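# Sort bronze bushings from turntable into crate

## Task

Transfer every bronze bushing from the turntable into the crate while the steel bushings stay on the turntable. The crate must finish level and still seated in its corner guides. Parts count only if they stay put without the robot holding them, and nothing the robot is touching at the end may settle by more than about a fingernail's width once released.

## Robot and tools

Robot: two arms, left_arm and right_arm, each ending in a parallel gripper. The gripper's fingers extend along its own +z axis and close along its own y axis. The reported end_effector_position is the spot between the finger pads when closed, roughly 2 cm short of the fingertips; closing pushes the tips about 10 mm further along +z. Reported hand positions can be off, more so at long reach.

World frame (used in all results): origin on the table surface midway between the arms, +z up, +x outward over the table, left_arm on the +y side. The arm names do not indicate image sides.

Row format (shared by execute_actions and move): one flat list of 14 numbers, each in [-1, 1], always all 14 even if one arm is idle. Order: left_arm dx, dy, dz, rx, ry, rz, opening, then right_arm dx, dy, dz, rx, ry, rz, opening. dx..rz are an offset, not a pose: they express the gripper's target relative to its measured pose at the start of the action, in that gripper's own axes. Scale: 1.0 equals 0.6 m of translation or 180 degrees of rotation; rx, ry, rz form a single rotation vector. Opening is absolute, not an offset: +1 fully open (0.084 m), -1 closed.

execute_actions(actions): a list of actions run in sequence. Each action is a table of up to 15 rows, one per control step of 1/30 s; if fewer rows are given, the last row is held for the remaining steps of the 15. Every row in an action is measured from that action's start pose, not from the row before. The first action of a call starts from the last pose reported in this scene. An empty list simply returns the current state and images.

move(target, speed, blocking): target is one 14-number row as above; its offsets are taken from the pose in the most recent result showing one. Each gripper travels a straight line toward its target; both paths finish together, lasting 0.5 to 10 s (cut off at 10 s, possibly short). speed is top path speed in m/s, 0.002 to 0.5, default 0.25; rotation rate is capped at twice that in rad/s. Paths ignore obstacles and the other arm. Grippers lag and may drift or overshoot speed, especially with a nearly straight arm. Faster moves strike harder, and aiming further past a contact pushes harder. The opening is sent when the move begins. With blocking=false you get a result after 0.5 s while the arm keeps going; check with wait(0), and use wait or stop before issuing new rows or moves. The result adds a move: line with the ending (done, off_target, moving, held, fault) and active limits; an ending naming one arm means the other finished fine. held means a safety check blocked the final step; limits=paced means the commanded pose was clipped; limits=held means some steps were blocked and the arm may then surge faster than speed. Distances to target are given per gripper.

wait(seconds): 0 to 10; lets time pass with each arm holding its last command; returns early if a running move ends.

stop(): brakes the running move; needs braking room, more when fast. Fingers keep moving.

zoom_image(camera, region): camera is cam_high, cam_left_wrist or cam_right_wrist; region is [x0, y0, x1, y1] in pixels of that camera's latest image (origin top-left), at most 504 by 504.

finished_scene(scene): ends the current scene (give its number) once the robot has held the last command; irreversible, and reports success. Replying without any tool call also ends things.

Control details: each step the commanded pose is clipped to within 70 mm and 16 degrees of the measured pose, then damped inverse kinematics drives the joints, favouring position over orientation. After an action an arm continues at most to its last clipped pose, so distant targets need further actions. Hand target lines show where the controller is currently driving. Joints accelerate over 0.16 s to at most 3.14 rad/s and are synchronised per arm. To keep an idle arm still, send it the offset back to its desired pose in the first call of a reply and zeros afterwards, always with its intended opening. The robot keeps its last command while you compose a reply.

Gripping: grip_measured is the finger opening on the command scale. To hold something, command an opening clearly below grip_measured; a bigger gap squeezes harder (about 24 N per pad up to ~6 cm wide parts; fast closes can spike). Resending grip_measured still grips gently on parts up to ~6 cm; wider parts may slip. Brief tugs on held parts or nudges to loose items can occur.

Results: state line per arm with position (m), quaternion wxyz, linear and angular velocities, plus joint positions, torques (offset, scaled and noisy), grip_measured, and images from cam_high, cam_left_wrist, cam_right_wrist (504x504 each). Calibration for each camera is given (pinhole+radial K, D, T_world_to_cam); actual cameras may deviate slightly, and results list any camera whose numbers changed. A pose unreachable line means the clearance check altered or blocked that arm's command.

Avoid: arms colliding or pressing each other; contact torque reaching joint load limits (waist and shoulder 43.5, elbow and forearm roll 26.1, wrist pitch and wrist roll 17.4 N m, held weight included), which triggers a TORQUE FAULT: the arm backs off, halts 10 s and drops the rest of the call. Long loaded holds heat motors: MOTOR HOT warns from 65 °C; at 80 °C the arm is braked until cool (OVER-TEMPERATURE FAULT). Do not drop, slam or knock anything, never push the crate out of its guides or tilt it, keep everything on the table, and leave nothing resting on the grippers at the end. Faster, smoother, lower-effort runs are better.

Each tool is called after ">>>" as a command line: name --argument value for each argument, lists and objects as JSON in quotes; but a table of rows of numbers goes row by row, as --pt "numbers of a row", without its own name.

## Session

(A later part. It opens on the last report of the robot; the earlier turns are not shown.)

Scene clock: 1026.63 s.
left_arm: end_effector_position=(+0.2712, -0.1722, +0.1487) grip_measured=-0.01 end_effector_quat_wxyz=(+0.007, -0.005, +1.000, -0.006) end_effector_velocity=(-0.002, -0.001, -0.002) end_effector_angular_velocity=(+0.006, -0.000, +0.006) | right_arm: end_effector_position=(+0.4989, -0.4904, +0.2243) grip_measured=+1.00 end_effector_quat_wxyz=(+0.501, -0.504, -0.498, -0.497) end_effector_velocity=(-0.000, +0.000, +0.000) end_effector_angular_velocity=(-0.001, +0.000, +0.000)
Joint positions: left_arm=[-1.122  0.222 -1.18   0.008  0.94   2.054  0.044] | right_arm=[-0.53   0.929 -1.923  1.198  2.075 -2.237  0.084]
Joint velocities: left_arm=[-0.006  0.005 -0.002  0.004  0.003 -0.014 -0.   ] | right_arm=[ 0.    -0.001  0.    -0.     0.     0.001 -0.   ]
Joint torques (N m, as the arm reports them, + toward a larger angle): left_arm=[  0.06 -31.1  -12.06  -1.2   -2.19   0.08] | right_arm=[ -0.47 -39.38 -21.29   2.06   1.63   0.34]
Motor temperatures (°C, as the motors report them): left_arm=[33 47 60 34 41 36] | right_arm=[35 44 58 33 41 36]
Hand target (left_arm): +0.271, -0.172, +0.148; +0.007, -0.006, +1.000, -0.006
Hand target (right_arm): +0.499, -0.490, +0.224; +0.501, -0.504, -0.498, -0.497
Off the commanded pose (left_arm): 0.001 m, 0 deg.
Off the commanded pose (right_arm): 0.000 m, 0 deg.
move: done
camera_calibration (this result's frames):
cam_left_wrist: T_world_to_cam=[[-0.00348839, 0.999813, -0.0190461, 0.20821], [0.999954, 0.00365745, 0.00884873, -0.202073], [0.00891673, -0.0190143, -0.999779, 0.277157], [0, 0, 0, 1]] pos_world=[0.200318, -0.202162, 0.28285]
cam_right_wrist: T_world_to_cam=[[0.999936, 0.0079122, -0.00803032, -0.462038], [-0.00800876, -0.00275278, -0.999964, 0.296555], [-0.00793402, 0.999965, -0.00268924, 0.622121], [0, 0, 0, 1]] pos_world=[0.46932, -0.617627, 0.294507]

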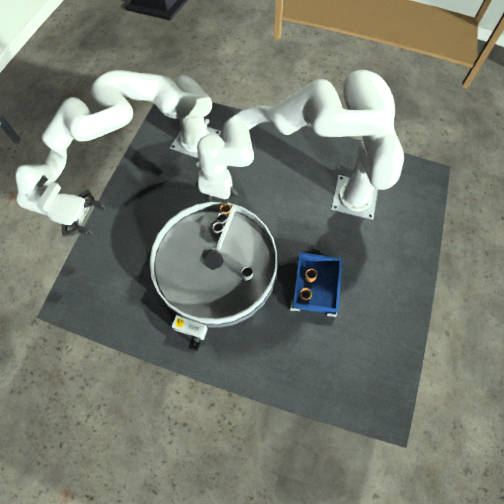

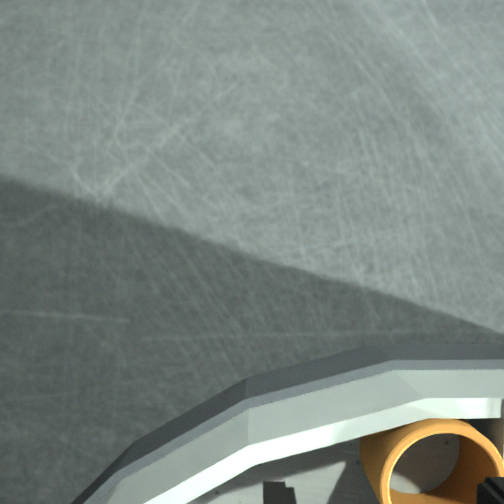

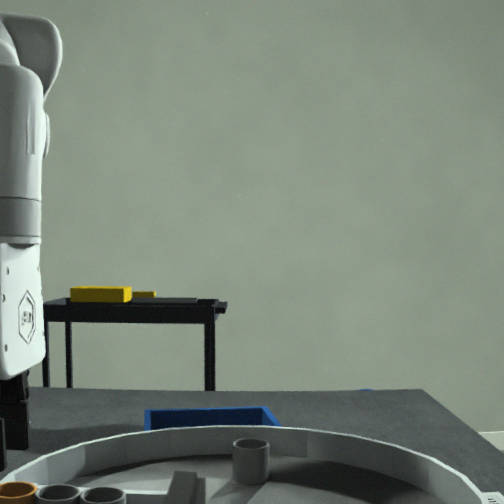

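>>> move --target '[0,-0.027,0.065,0,0,0,0,0,0,0,0,0,0,1]' --speed 0.06

>>> move --target '[-0.08,-0.17,0,0,0,0,0,0,0,0,0,0,0,1]' --speed 0.1

Scene clock: 1033.60 s.
left_arm: end_effector_position=(+0.2728, -0.1905, +0.1130) grip_measured=-0.01 end_effector_quat_wxyz=(+0.008, -0.005, +1.000, -0.009) end_effector_velocity=(+0.001, +0.000, -0.002) end_effector_angular_velocity=(+0.001, -0.000, +0.002) | right_arm: end_effector_position=(+0.4989, -0.4904, +0.2243) grip_measured=+1.00 end_effector_quat_wxyz=(+0.501, -0.504, -0.498, -0.497) end_effector_velocity=(+0.000, -0.000, -0.000) end_effector_angular_velocity=(-0.002, +0.001, -0.002)
Joint positions: left_arm=[-1.136  0.322 -1.206  0.009  0.86   2.039  0.044] | right_arm=[-0.53   0.929 -1.923  1.198  2.075 -2.237  0.084]
Joint velocities: left_arm=[ 0.002  0.004 -0.001  0.001 -0.003 -0.     0.   ] | right_arm=[-0.    -0.     0.    -0.001 -0.003  0.     0.   ]
Joint torques (N m, as the arm reports them, + toward a larger angle): left_arm=[ -0.11 -21.6   -7.21  -1.38  -1.6    0.06] | right_arm=[ -1.   -39.03 -21.13   2.07   1.59   0.26]
Motor temperatures (°C, as the motors report them): left_arm=[33 46 60 34 41 36] | right_arm=[35 44 58 33 41 36]
Hand target (left_arm): +0.272, -0.189, +0.110; +0.007, -0.005, +1.000, -0.006
Hand target (right_arm): +0.499, -0.490, +0.224; +0.501, -0.504, -0.498, -0.497
Off the commanded pose (left_arm): 0.004 m, 0 deg.
Off the commanded pose (right_arm): 0.000 m, 0 deg.
move: off_target (left_arm)
camera_calibration (this result's frames):
cam_left_wrist: T_world_to_cam=[[-0.00333632, 0.999681, -0.0250213, 0.226508], [0.999922, 0.00363592, 0.0119381, -0.20363], [0.0120253, -0.0249795, -0.999616, 0.239101], [0, 0, 0, 1]] pos_world=[0.201494, -0.219723, 0.247108]
cam_right_wrist: T_world_to_cam=[[0.999936, 0.00791212, -0.00803032, -0.462038], [-0.00800876, -0.00275276, -0.999964, 0.296555], [-0.00793394, 0.999965, -0.00268922, 0.622121], [0, 0, 0, 1]] pos_world=[0.46932, -0.617627, 0.294507]

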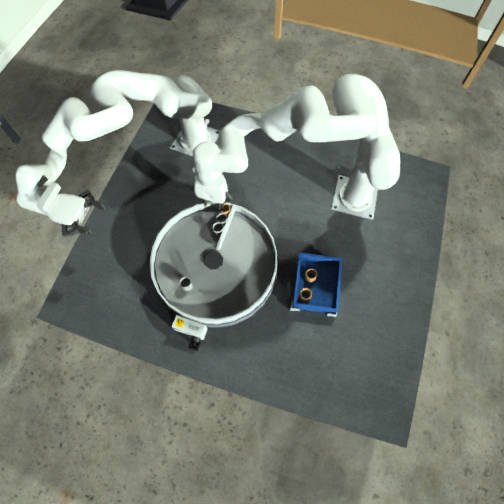

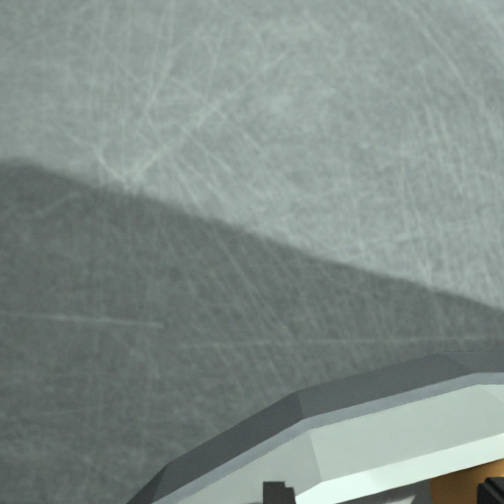

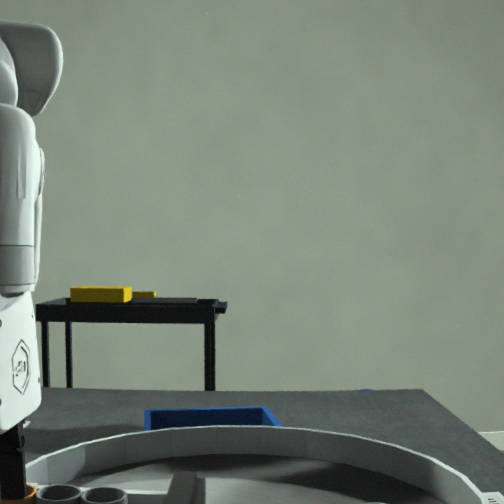

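Scene clock: 1035.20 s.
left_arm: end_effector_position=(+0.3216, -0.2915, +0.1151) grip_measured=-0.01 end_effector_quat_wxyz=(+0.008, -0.006, +1.000, -0.008) end_effector_velocity=(-0.001, -0.003, +0.001) end_effector_angular_velocity=(+0.001, +0.001, -0.002) | right_arm: end_effector_position=(+0.4989, -0.4904, +0.2243) grip_measured=+1.00 end_effector_quat_wxyz=(+0.501, -0.504, -0.498, -0.497) end_effector_velocity=(+0.000, -0.000, -0.000) end_effector_angular_velocity=(+0.001, -0.001, +0.000)
Joint positions: left_arm=[-1.142  0.71  -1.82   0.008  1.087  2.035  0.044] | right_arm=[-0.53   0.929 -1.923  1.198  2.075 -2.237  0.084]
Joint velocities: left_arm=[-0.003  0.011 -0.022 -0.     0.012 -0.001 -0.   ] | right_arm=[-0.     0.001 -0.001  0.001  0.001 -0.001 -0.   ]
Joint torques (N m, as the arm reports them, + toward a larger angle): left_arm=[  0.53 -42.17 -12.01  -1.19  -2.12   0.22] | right_arm=[ -0.6  -38.83 -21.07   2.24   1.61   0.18]
Motor temperatures (°C, as the motors report them): left_arm=[33 46 60 34 41 36] | right_arm=[35 44 58 33 41 36]
Hand target (left_arm): +0.322, -0.292, +0.116; +0.009, -0.006, +1.000, -0.009
Hand target (right_arm): +0.499, -0.490, +0.224; +0.501, -0.504, -0.498, -0.497
Off the commanded pose (left_arm): 0.001 m, 0 deg.
Off the commanded pose (right_arm): 0.000 m, 0 deg.
move: done
camera_calibration (this result's frames):
cam_left_wrist: T_world_to_cam=[[-0.00363093, 0.999712, -0.0237245, 0.327596], [0.999927, 0.00390306, 0.0114343, -0.251924], [0.0115236, -0.0236813, -0.999653, 0.238627], [0, 0, 0, 1]] pos_world=[0.250345, -0.320867, 0.249197]
cam_right_wrist: T_world_to_cam=[[0.999936, 0.0079121, -0.00803034, -0.462038], [-0.00800878, -0.00275268, -0.999964, 0.296555], [-0.00793392, 0.999965, -0.00268914, 0.622121], [0, 0, 0, 1]] pos_world=[0.46932, -0.617627, 0.294507]

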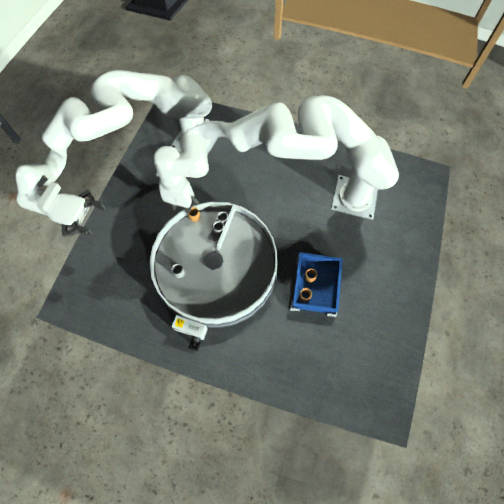

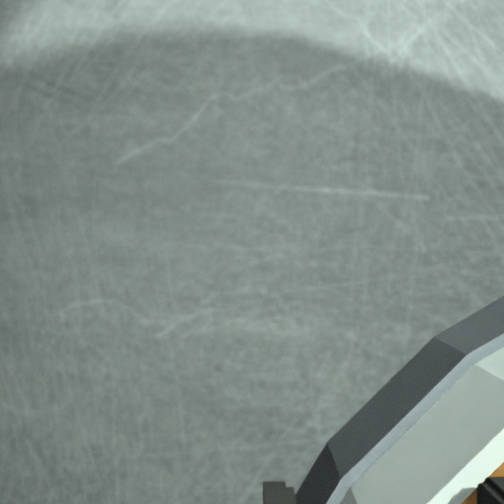

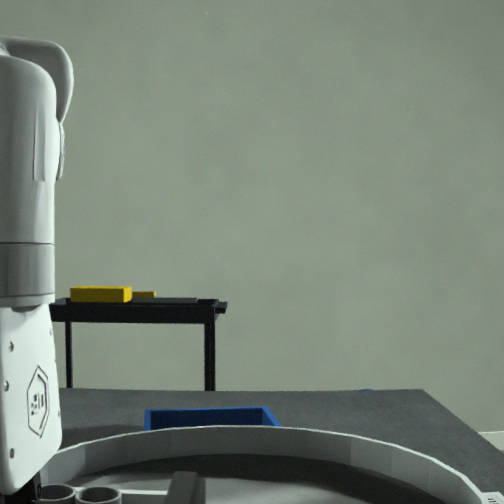

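>>> move --target '[-0.03,0.05,-0.17,0,0,0,0.5,0,0,0,0,0,0,1]' --speed 0.2

Scene clock: 1039.53 s.
left_arm: end_effector_position=(+0.3374, -0.2592, +0.2156) grip_measured=+0.49 end_effector_quat_wxyz=(+0.008, -0.006, +1.000, -0.007) end_effector_velocity=(+0.003, -0.001, +0.009) end_effector_angular_velocity=(-0.013, -0.008, +0.003) | right_arm: end_effector_position=(+0.4989, -0.4904, +0.2243) grip_measured=+1.00 end_effector_quat_wxyz=(+0.501, -0.504, -0.498, -0.497) end_effector_velocity=(-0.000, +0.000, +0.000) end_effector_angular_velocity=(+0.000, -0.001, +0.001)
Joint positions: left_arm=[-1.096  0.559 -1.866  0.006  1.287  2.083  0.065] | right_arm=[-0.53   0.929 -1.923  1.198  2.075 -2.237  0.084]
Joint velocities: left_arm=[ 0.004 -0.008 -0.009  0.     0.002  0.001  0.   ] | right_arm=[ 0.    -0.     0.    -0.     0.001 -0.001 -0.   ]
Joint torques (N m, as the arm reports them, + toward a larger angle): left_arm=[  0.07 -39.92 -12.79  -1.3   -2.27   0.01] | right_arm=[ -0.68 -39.   -20.92   2.2    1.6    0.18]
Motor temperatures (°C, as the motors report them): left_arm=[33 47 60 34 41 36] | right_arm=[35 44 58 33 41 36]
Hand target (left_arm): +0.338, -0.259, +0.217; +0.008, -0.006, +1.000, -0.008
Hand target (right_arm): +0.499, -0.490, +0.224; +0.501, -0.504, -0.498, -0.497
Off the commanded pose (left_arm): 0.001 m, 0 deg.
Off the commanded pose (right_arm): 0.000 m, 0 deg.
move: done
camera_calibration (this result's frames):
cam_left_wrist: T_world_to_cam=[[-0.00376025, 0.999749, -0.0220668, 0.297464], [0.999935, 0.00399595, 0.0106464, -0.268808], [0.0107319, -0.0220254, -0.9997, 0.340475], [0, 0, 0, 1]] pos_world=[0.266255, -0.288816, 0.349799]
cam_right_wrist: T_world_to_cam=[[0.999936, 0.00791204, -0.0080303, -0.462038], [-0.00800874, -0.00275268, -0.999964, 0.296555], [-0.00793386, 0.999965, -0.00268914, 0.622121], [0, 0, 0, 1]] pos_world=[0.46932, -0.617627, 0.294507]

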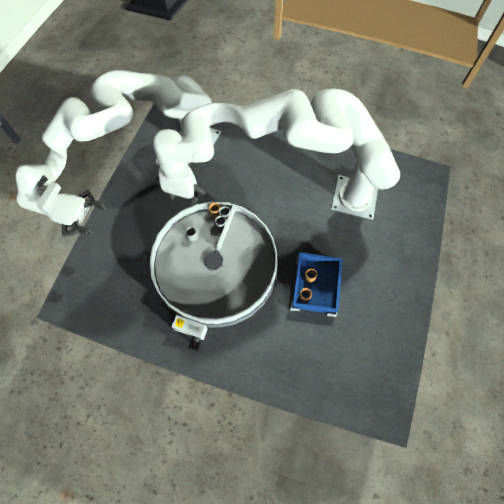

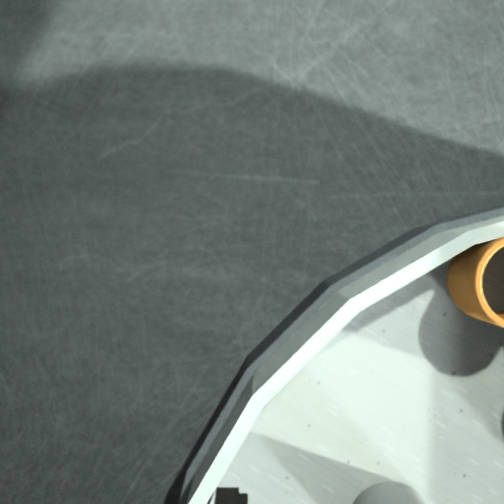

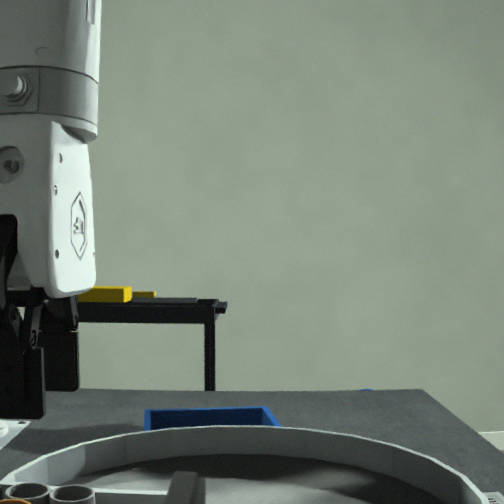

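Bronze is upright, now on the outside of the cluster. Viewing it at 45°.

>>> move --target '[0.01,0.1,0.03,0,0,0.25,-0.05,0,0,0,0,0,0,1]' --speed 0.2

Scene clock: 1048.20 s.
left_arm: end_effector_position=(+0.3310, -0.1997, +0.1965) grip_measured=-0.06 end_effector_quat_wxyz=(+0.010, +0.377, +0.926, -0.004) end_effector_velocity=(+0.001, +0.001, -0.000) end_effector_angular_velocity=(-0.001, +0.000, -0.006) | right_arm: end_effector_position=(+0.4989, -0.4904, +0.2243) grip_measured=+1.00 end_effector_quat_wxyz=(+0.501, -0.504, -0.498, -0.497) end_effector_velocity=(-0.000, -0.000, -0.000) end_effector_angular_velocity=(-0.000, +0.001, +0.001)
Joint positions: left_arm=[-1.053  0.353 -1.503  0.006  1.129  2.91   0.041] | right_arm=[-0.53   0.929 -1.923  1.198  2.075 -2.237  0.084]
Joint velocities: left_arm=[ 0.002 -0.002  0.004 -0.001 -0.003  0.009 -0.   ] | right_arm=[-0.     0.    -0.    -0.001  0.001  0.001 -0.   ]
Joint torques (N m, as the arm reports them, + toward a larger angle): left_arm=[  0.17 -36.03 -12.07  -1.07  -2.46   0.26] | right_arm=[ -0.7  -38.97 -21.09   2.24   1.62   0.33]
Motor temperatures (°C, as the motors report them): left_arm=[33 47 61 34 40 36] | right_arm=[35 44 58 33 41 36]
Hand target (left_arm): +0.331, -0.200, +0.196; +0.010, +0.378, +0.926, -0.004
Hand target (right_arm): +0.499, -0.490, +0.224; +0.501, -0.504, -0.498, -0.497
Off the commanded pose (left_arm): 0.000 m, 0 deg.
Off the commanded pose (right_arm): 0.000 m, 0 deg.
move: done
camera_calibration (this result's frames):
cam_left_wrist: T_world_to_cam=[[0.704075, 0.710094, -0.00665553, -0.0576523], [0.710091, -0.703917, 0.0164869, -0.309024], [0.00702234, -0.0163341, -0.999842, 0.325119], [0, 0, 0, 1]] pos_world=[0.257744, -0.171279, 0.329779]
cam_right_wrist: T_world_to_cam=[[0.999936, 0.00791208, -0.0080301, -0.462038], [-0.00800854, -0.00275268, -0.999964, 0.296555], [-0.00793391, 0.999965, -0.00268914, 0.622121], [0, 0, 0, 1]] pos_world=[0.46932, -0.617627, 0.294507]

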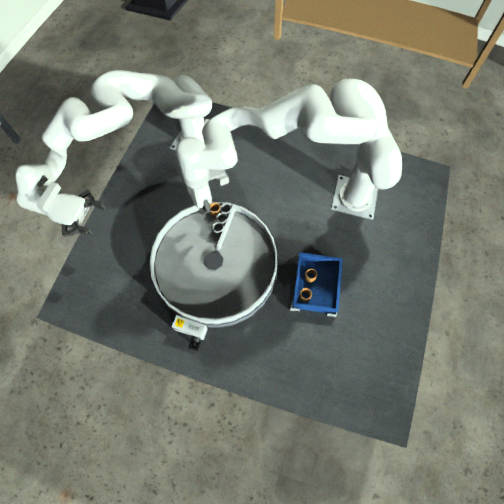

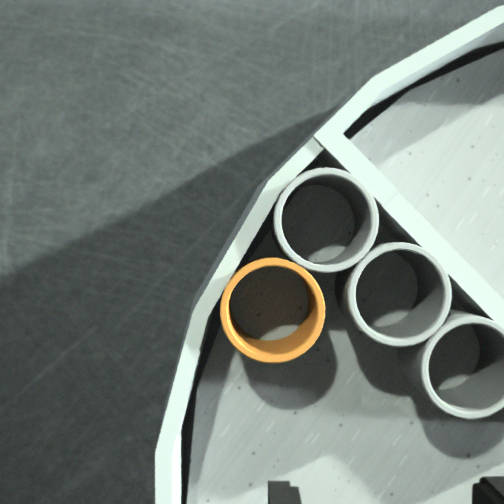

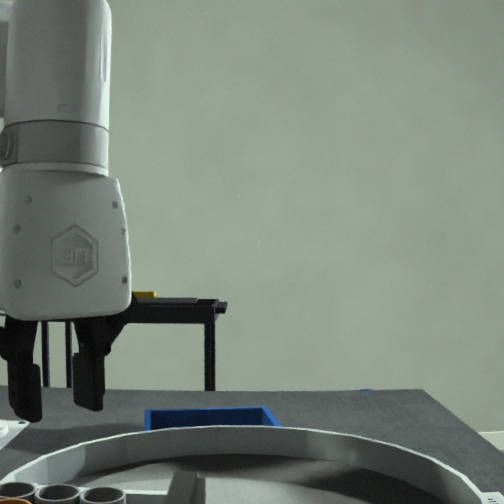

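>>> move --target '[-0.027,-0.044,0.07,0,0,0,-0.05,0,0,0,0,0,0,1]' --speed 0.2

>>> move --target '[0,0,0.085,0,0,0,-0.05,0,0,0,0,0,0,1]' --speed 0.1

Scene clock: 1052.83 s.
left_arm: end_effector_position=(+0.3250, -0.2307, +0.1556) grip_measured=-0.06 end_effector_quat_wxyz=(+0.010, +0.377, +0.926, -0.004) end_effector_velocity=(-0.002, -0.000, -0.005) end_effector_angular_velocity=(+0.007, +0.004, -0.003) | right_arm: end_effector_position=(+0.4989, -0.4904, +0.2243) grip_measured=+1.00 end_effector_quat_wxyz=(+0.501, -0.504, -0.498, -0.497) end_effector_velocity=(+0.000, -0.000, -0.000) end_effector_angular_velocity=(-0.000, -0.001, -0.001)
Joint positions: left_arm=[-1.09   0.471 -1.557  0.007  1.065  2.872  0.041] | right_arm=[-0.53   0.929 -1.923  1.198  2.075 -2.237  0.084]
Joint velocities: left_arm=[-0.003  0.007  0.001  0.    -0.    -0.    -0.   ] | right_arm=[ 0.     0.    -0.001  0.001 -0.001 -0.    -0.   ]
Joint torques (N m, as the arm reports them, + toward a larger angle): left_arm=[  0.05 -37.23 -12.34  -1.31  -2.09  -0.06] | right_arm=[ -0.67 -39.23 -21.29   2.33   1.46   0.24]
Motor temperatures (°C, as the motors report them): left_arm=[33 47 61 34 40 36] | right_arm=[35 44 58 33 41 36]
Hand target (left_arm): +0.325, -0.231, +0.155; +0.010, +0.377, +0.926, -0.004
Hand target (right_arm): +0.499, -0.490, +0.224; +0.501, -0.504, -0.498, -0.497
Off the commanded pose (left_arm): 0.001 m, 0 deg.
Off the commanded pose (right_arm): 0.000 m, 0 deg.
move: done
camera_calibration (this result's frames):
cam_left_wrist: T_world_to_cam=[[0.704024, 0.710142, -0.00700668, -0.0315964], [0.710137, -0.703845, 0.0175413, -0.326025], [0.00752522, -0.0173252, -0.999822, 0.283328], [0, 0, 0, 1]] pos_world=[0.251635, -0.202124, 0.288775]
cam_right_wrist: T_world_to_cam=[[0.999936, 0.00791201, -0.00802977, -0.462038], [-0.00800821, -0.00275258, -0.999964, 0.296555], [-0.00793383, 0.999965, -0.00268905, 0.622121], [0, 0, 0, 1]] pos_world=[0.46932, -0.617627, 0.294507]

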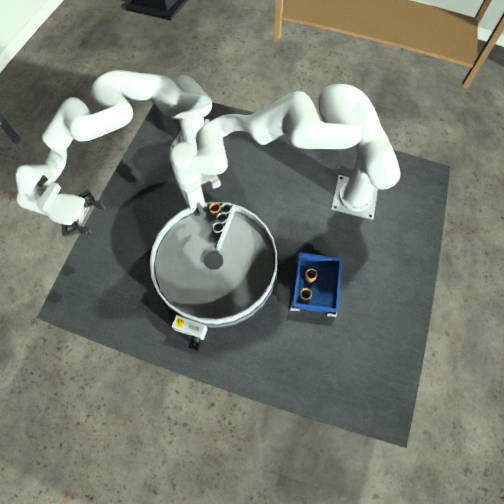

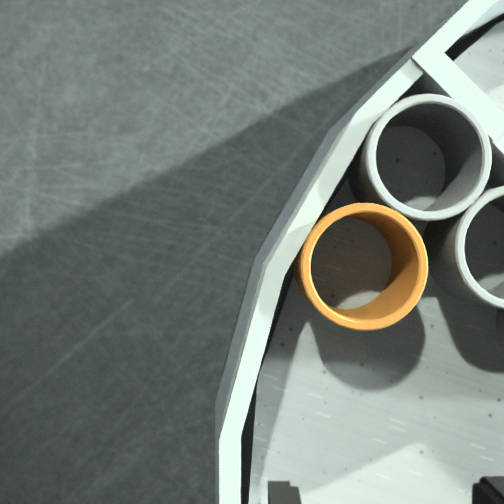

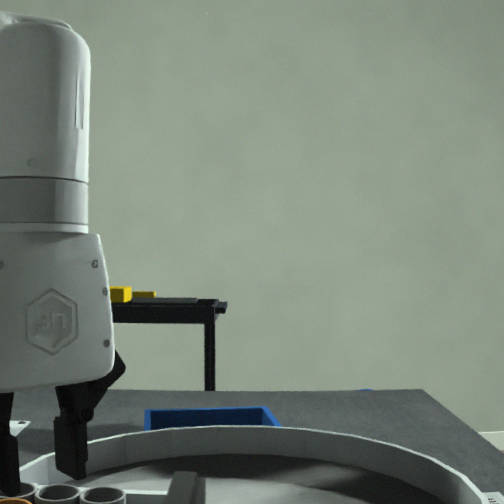

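Scene clock: 1053.73 s.
left_arm: end_effector_position=(+0.3259, -0.2319, +0.1053) grip_measured=-0.06 end_effector_quat_wxyz=(+0.011, +0.377, +0.926, -0.005) end_effector_velocity=(+0.000, -0.000, -0.002) end_effector_angular_velocity=(-0.001, -0.001, +0.000) | right_arm: end_effector_position=(+0.4989, -0.4904, +0.2243) grip_measured=+1.00 end_effector_quat_wxyz=(+0.501, -0.504, -0.498, -0.497) end_effector_velocity=(+0.000, +0.000, -0.000) end_effector_angular_velocity=(+0.001, -0.000, +0.000)
Joint positions: left_arm=[-1.089  0.534 -1.503  0.007  0.947  2.872  0.041] | right_arm=[-0.53   0.929 -1.923  1.198  2.075 -2.237  0.084]
Joint velocities: left_arm=[ 0.     0.003  0.001  0.    -0.005 -0.    -0.   ] | right_arm=[ 0.     0.001 -0.     0.001  0.001 -0.    -0.   ]
Joint torques (N m, as the arm reports them, + toward a larger angle): left_arm=[ -0.51 -38.27 -11.52  -1.19  -2.12   0.12] | right_arm=[ -0.5  -38.98 -21.23   2.33   1.6    0.25]
Motor temperatures (°C, as the motors report them): left_arm=[33 47 61 34 40 36] | right_arm=[35 44 58 33 41 36]
Hand target (left_arm): +0.326, -0.232, +0.105; +0.010, +0.377, +0.926, -0.004
Hand target (right_arm): +0.499, -0.490, +0.224; +0.501, -0.504, -0.498, -0.497
Off the commanded pose (left_arm): 0.001 m, 0 deg.
Off the commanded pose (right_arm): 0.000 m, 0 deg.
move: done
camera_calibration (this result's frames):
cam_left_wrist: T_world_to_cam=[[0.704141, 0.710022, -0.00740767, -0.0317674], [0.710015, -0.703939, 0.0186504, -0.326763], [0.00802767, -0.0183921, -0.999799, 0.232665], [0, 0, 0, 1]] pos_world=[0.252507, -0.203186, 0.238477]
cam_right_wrist: T_world_to_cam=[[0.999936, 0.00791202, -0.00802968, -0.462038], [-0.00800812, -0.00275274, -0.999964, 0.296555], [-0.00793384, 0.999965, -0.00268921, 0.622121], [0, 0, 0, 1]] pos_world=[0.46932, -0.617627, 0.294507]

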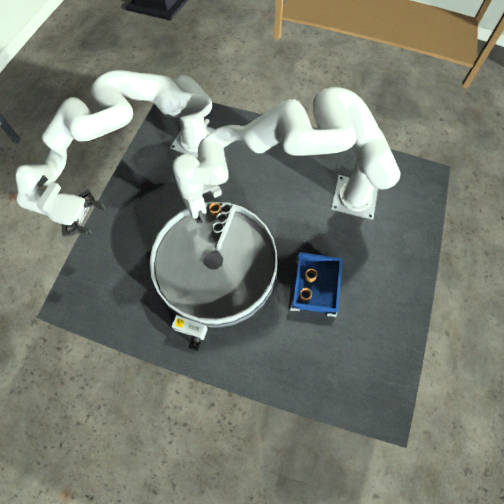

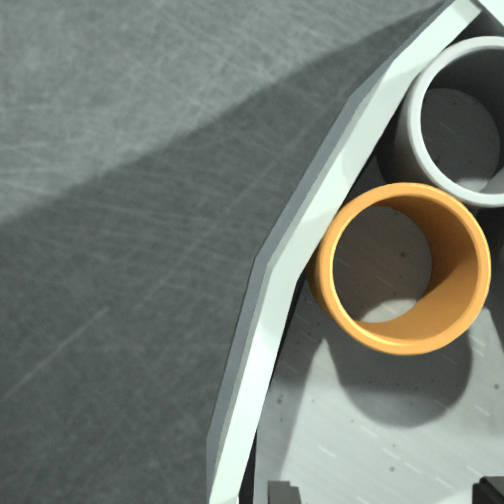

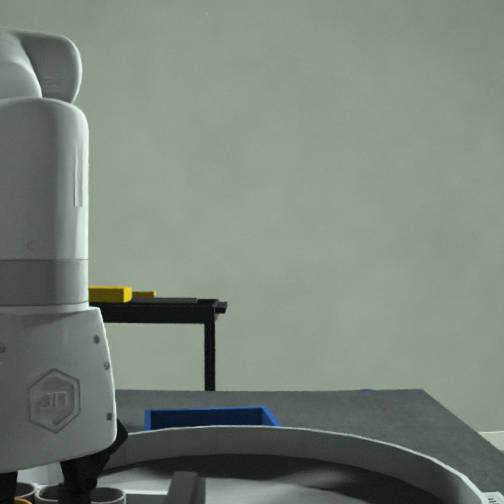

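>>> move --target '[0.07,0.008,0.005,0,0,0,-0.05,0,0,0,0,0,0,1]' --speed 0.025

Scene clock: 1059.17 s.
left_arm: end_effector_position=(+0.2997, -0.1992, +0.1014) grip_measured=-0.06 end_effector_quat_wxyz=(+0.011, +0.377, +0.926, -0.005) end_effector_velocity=(-0.001, +0.001, -0.000) end_effector_angular_velocity=(-0.001, -0.001, -0.001) | right_arm: end_effector_position=(+0.4989, -0.4904, +0.2243) grip_measured=+1.00 end_effector_quat_wxyz=(+0.501, -0.504, -0.498, -0.497) end_effector_velocity=(-0.000, +0.000, +0.000) end_effector_angular_velocity=(+0.001, -0.000, +0.001)
Joint positions: left_arm=[-1.1    0.405 -1.291  0.008  0.863  2.86   0.041] | right_arm=[-0.53   0.929 -1.923  1.198  2.075 -2.237  0.084]
Joint velocities: left_arm=[-0.001 -0.005  0.008  0.    -0.005 -0.    -0.   ] | right_arm=[ 0.     0.001 -0.001  0.001  0.001  0.    -0.   ]
Joint torques (N m, as the arm reports them, + toward a larger angle): left_arm=[ -1.76 -35.65 -11.11  -1.46  -1.84   0.25] | right_arm=[ -0.74 -39.04 -21.2    2.25   1.52   0.17]
Motor temperatures (°C, as the motors report them): left_arm=[33 48 60 34 40 36] | right_arm=[35 44 59 33 41 36]
Hand target (left_arm): +0.299, -0.199, +0.101; +0.011, +0.377, +0.926, -0.005
Hand target (right_arm): +0.499, -0.490, +0.224; +0.501, -0.504, -0.498, -0.497
Off the commanded pose (left_arm): 0.000 m, 0 deg.
Off the commanded pose (right_arm): 0.000 m, 0 deg.
move: done
camera_calibration (this result's frames):
cam_left_wrist: T_world_to_cam=[[0.703965, 0.710196, -0.00743121, -0.0364523], [0.710186, -0.703755, 0.0191244, -0.28517], [0.0083523, -0.0187404, -0.999789, 0.229382], [0, 0, 0, 1]] pos_world=[0.226269, -0.170503, 0.234517]
cam_right_wrist: T_world_to_cam=[[0.999936, 0.00791203, -0.0080297, -0.462038], [-0.00800814, -0.00275275, -0.999964, 0.296555], [-0.00793385, 0.999965, -0.00268922, 0.622121], [0, 0, 0, 1]] pos_world=[0.46932, -0.617627, 0.294507]

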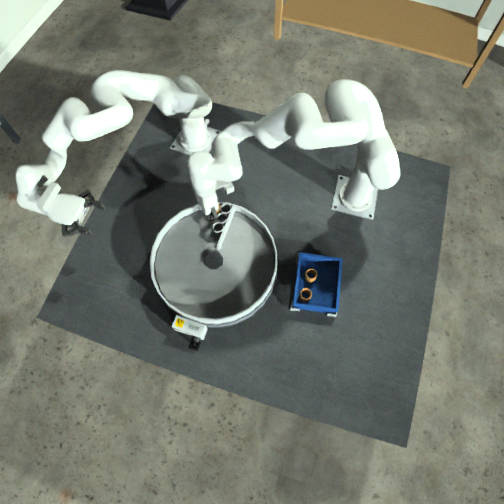

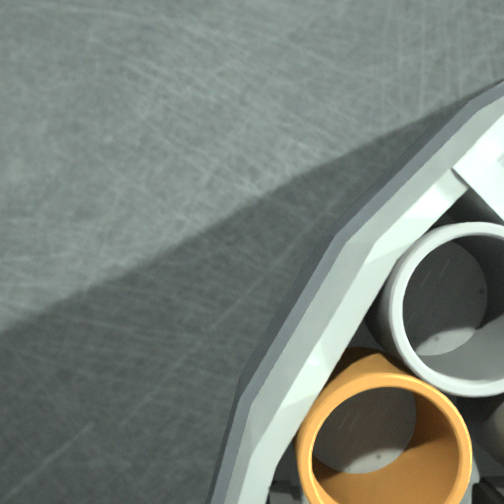

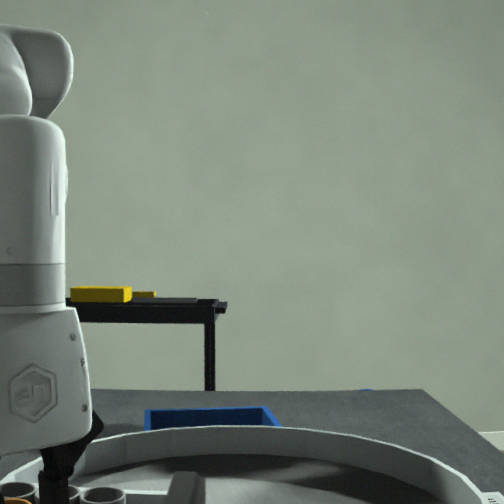

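>>> move --target '[0,0,0,0,0,0,-1,0,0,0,0,0,0,1]'

>>> move --target '[0,0,-0.18,0,0,0,-1,0,0,0,0,0,0,1]' --speed 0.15

Scene clock: 1067.00 s.
left_arm: end_effector_position=(+0.2997, -0.1993, +0.1015) grip_measured=-0.23 end_effector_quat_wxyz=(+0.011, +0.377, +0.926, -0.005) end_effector_velocity=(+0.000, +0.001, -0.000) end_effector_angular_velocity=(+0.002, +0.001, +0.000) | right_arm: end_effector_position=(+0.4989, -0.4904, +0.2243) grip_measured=+1.00 end_effector_quat_wxyz=(+0.501, -0.504, -0.498, -0.497) end_effector_velocity=(-0.000, +0.000, +0.000) end_effector_angular_velocity=(+0.002, -0.001, +0.001)
Joint positions: left_arm=[-1.1    0.405 -1.291  0.008  0.863  2.86   0.034] | right_arm=[-0.53   0.929 -1.923  1.198  2.075 -2.237  0.084]
Joint velocities: left_arm=[ 0.001 -0.     0.001  0.     0.001  0.     0.   ] | right_arm=[-0.    -0.     0.     0.001  0.002 -0.001 -0.   ]
Joint torques (N m, as the arm reports them, + toward a larger angle): left_arm=[  0.52 -34.95 -10.9   -0.86  -1.42  -0.04] | right_arm=[ -0.72 -38.66 -21.17   2.19   1.48   0.24]
Motor temperatures (°C, as the motors report them): left_arm=[33 47 60 34 40 36] | right_arm=[35 44 59 33 41 36]
Hand target (left_arm): +0.300, -0.199, +0.101; +0.011, +0.377, +0.926, -0.005
Hand target (right_arm): +0.499, -0.490, +0.224; +0.501, -0.504, -0.498, -0.497
Off the commanded pose (left_arm): 0.000 m, 0 deg.
Off the commanded pose (right_arm): 0.000 m, 0 deg.
move: done
camera_calibration (this result's frames):
cam_left_wrist: T_world_to_cam=[[0.704012, 0.710149, -0.00751654, -0.0363954], [0.710138, -0.703796, 0.0193528, -0.285251], [0.00845323, -0.0189624, -0.999784, 0.229351], [0, 0, 0, 1]] pos_world=[0.226252, -0.170563, 0.234548]
cam_right_wrist: T_world_to_cam=[[0.999936, 0.007912, -0.00802966, -0.462038], [-0.0080081, -0.00275269, -0.999964, 0.296555], [-0.00793382, 0.999965, -0.00268915, 0.622121], [0, 0, 0, 1]] pos_world=[0.46932, -0.617627, 0.294507]

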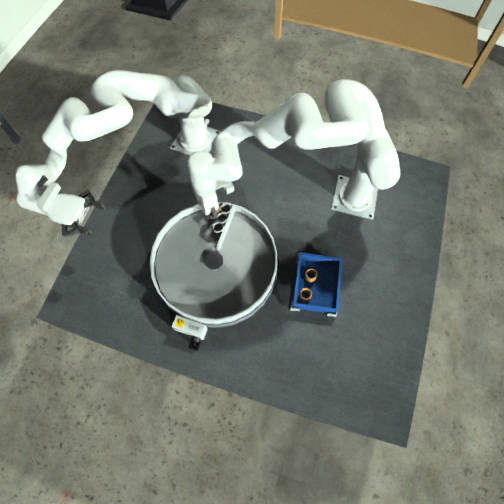

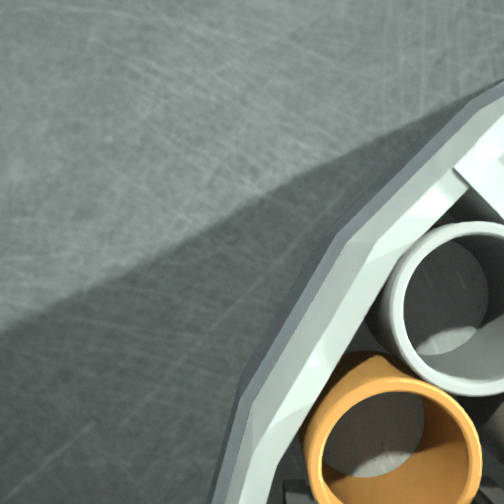

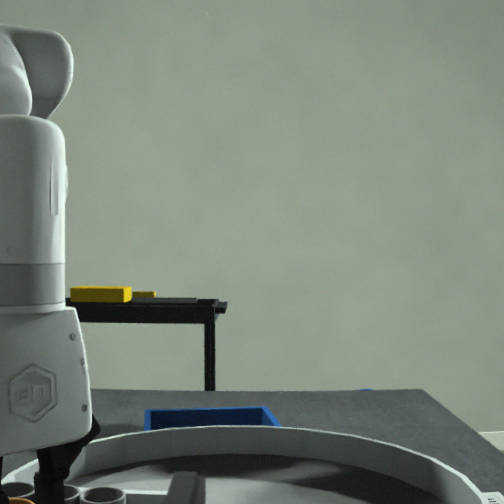

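Scene clock: 1068.13 s.
left_arm: end_effector_position=(+0.2978, -0.1968, +0.2083) grip_measured=-0.34 end_effector_quat_wxyz=(+0.011, +0.377, +0.926, -0.004) end_effector_velocity=(+0.001, -0.000, +0.004) end_effector_angular_velocity=(-0.001, -0.000, +0.002) | right_arm: end_effector_position=(+0.4989, -0.4904, +0.2243) grip_measured=+1.00 end_effector_quat_wxyz=(+0.501, -0.504, -0.498, -0.497) end_effector_velocity=(-0.000, +0.000, -0.000) end_effector_angular_velocity=(+0.001, +0.002, +0.000)
Joint positions: left_arm=[-1.102  0.274 -1.426  0.007  1.131  2.861  0.029] | right_arm=[-0.53   0.929 -1.923  1.198  2.075 -2.237  0.084]
Joint velocities: left_arm=[ 0.002 -0.001 -0.009 -0.     0.01  -0.001 -0.   ] | right_arm=[0.    0.001 0.    0.001 0.001 0.002 0.   ]
Joint torques (N m, as the arm reports them, + toward a larger angle): left_arm=[  0.19 -34.52 -12.9   -1.24  -2.46   0.3 ] | right_arm=[ -0.86 -38.75 -21.14   2.27   1.5    0.29]
Motor temperatures (°C, as the motors report them): left_arm=[33 47 60 34 40 36] | right_arm=[35 44 59 33 41 36]
Hand target (left_arm): +0.298, -0.197, +0.209; +0.011, +0.377, +0.926, -0.005
Hand target (right_arm): +0.499, -0.490, +0.224; +0.501, -0.504, -0.498, -0.497
Off the commanded pose (left_arm): 0.001 m, 0 deg.
Off the commanded pose (right_arm): 0.000 m, 0 deg.
move: done
camera_calibration (this result's frames):
cam_left_wrist: T_world_to_cam=[[0.703745, 0.71042, -0.00682702, -0.0360162], [0.71041, -0.703564, 0.0177514, -0.283877], [0.00780772, -0.0173425, -0.999819, 0.336746], [0, 0, 0, 1]] pos_world=[0.224386, -0.168299, 0.341478]
cam_right_wrist: T_world_to_cam=[[0.999936, 0.00791195, -0.0080297, -0.462038], [-0.00800815, -0.00275261, -0.999964, 0.296555], [-0.00793377, 0.999965, -0.00268908, 0.622121], [0, 0, 0, 1]] pos_world=[0.46932, -0.617627, 0.294507]

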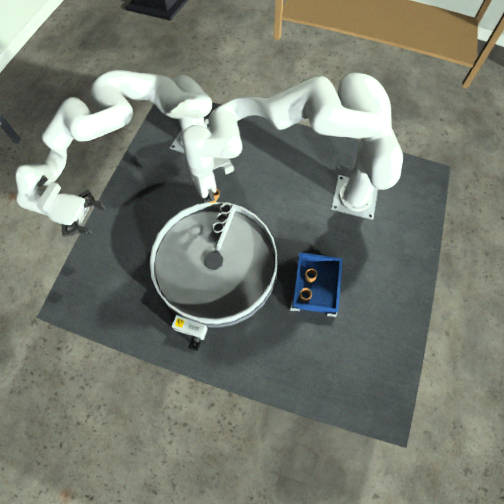

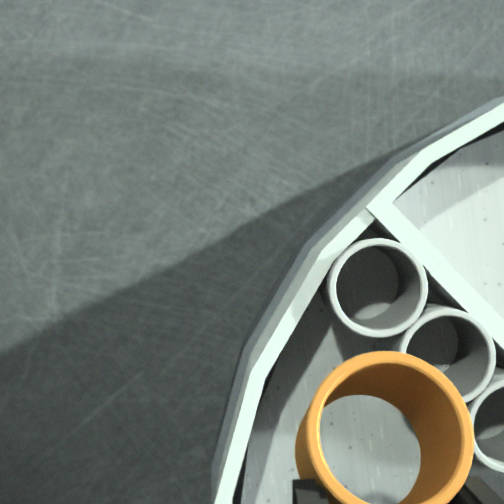

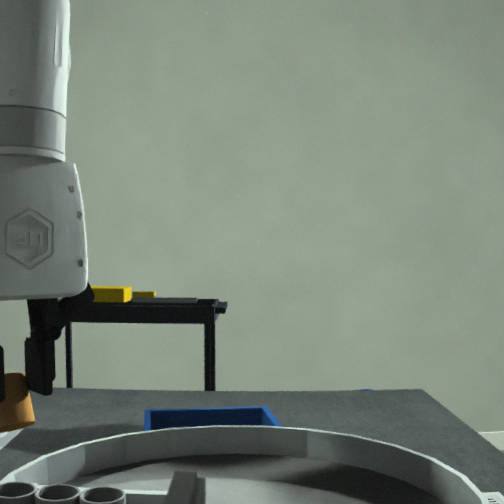

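>>> move --target '[0.35,0.694,0,0,0,0,-1,0,0,0,0,0,0,1]' --speed 0.25

Scene clock: 1074.17 s.
left_arm: end_effector_position=(+0.4382, +0.2470, +0.2029) grip_measured=-0.34 end_effector_quat_wxyz=(+0.010, +0.377, +0.926, -0.004) end_effector_velocity=(+0.001, +0.002, +0.000) end_effector_angular_velocity=(-0.001, -0.000, +0.002) | right_arm: end_effector_position=(+0.4989, -0.4904, +0.2243) grip_measured=+1.00 end_effector_quat_wxyz=(+0.501, -0.504, -0.498, -0.497) end_effector_velocity=(+0.000, -0.000, -0.001) end_effector_angular_velocity=(-0.003, -0.001, +0.000)
Joint positions: left_arm=[-0.132 -0.177 -0.873 -0.015  1.033  3.842  0.029] | right_arm=[-0.53   0.929 -1.923  1.198  2.075 -2.237  0.084]
Joint velocities: left_arm=[ 0.006  0.003 -0.004 -0.002  0.001  0.004  0.   ] | right_arm=[ 0.     0.001 -0.001 -0.002 -0.002 -0.002  0.   ]
Joint torques (N m, as the arm reports them, + toward a larger angle): left_arm=[ -0.16 -21.64 -12.54  -1.22  -2.15   0.3 ] | right_arm=[ -0.99 -38.84 -20.98   2.38   1.57   0.17]
Motor temperatures (°C, as the motors report them): left_arm=[33 47 60 34 40 36] | right_arm=[35 44 59 33 41 36]
Hand target (left_arm): +0.438, +0.247, +0.203; +0.010, +0.377, +0.926, -0.004
Hand target (right_arm): +0.499, -0.490, +0.224; +0.501, -0.504, -0.498, -0.497
Off the commanded pose (left_arm): 0.001 m, 0 deg.
Off the commanded pose (right_arm): 0.000 m, 0 deg.
move: done
camera_calibration (this result's frames):
cam_left_wrist: T_world_to_cam=[[0.704268, 0.709903, -0.00655233, -0.450323], [0.7099, -0.704114, 0.0163126, -0.0706363], [0.00696675, -0.0161399, -0.999845, 0.338018], [0, 0, 0, 1]] pos_world=[0.364938, 0.275405, 0.336167]
cam_right_wrist: T_world_to_cam=[[0.999936, 0.007912, -0.00802968, -0.462038], [-0.00800813, -0.00275247, -0.999964, 0.296555], [-0.00793382, 0.999965, -0.00268894, 0.622121], [0, 0, 0, 1]] pos_world=[0.46932, -0.617627, 0.294507]

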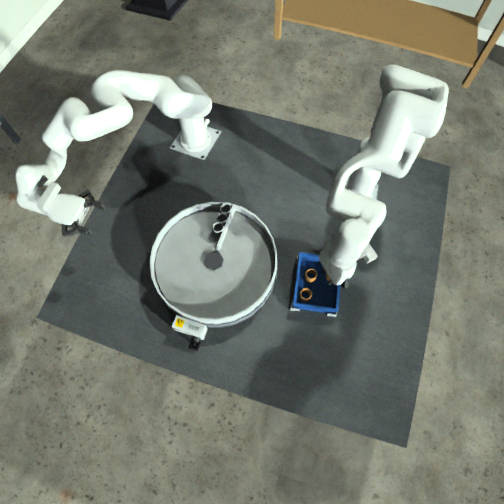

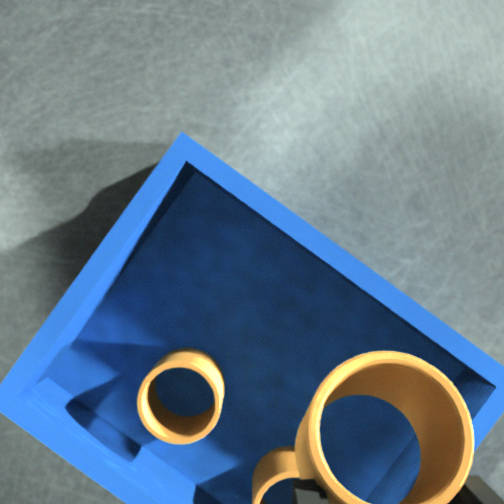

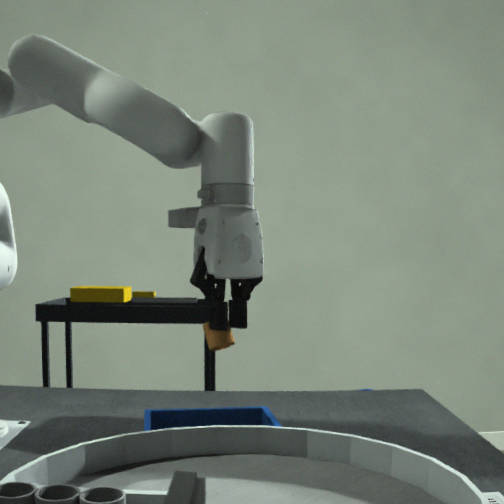

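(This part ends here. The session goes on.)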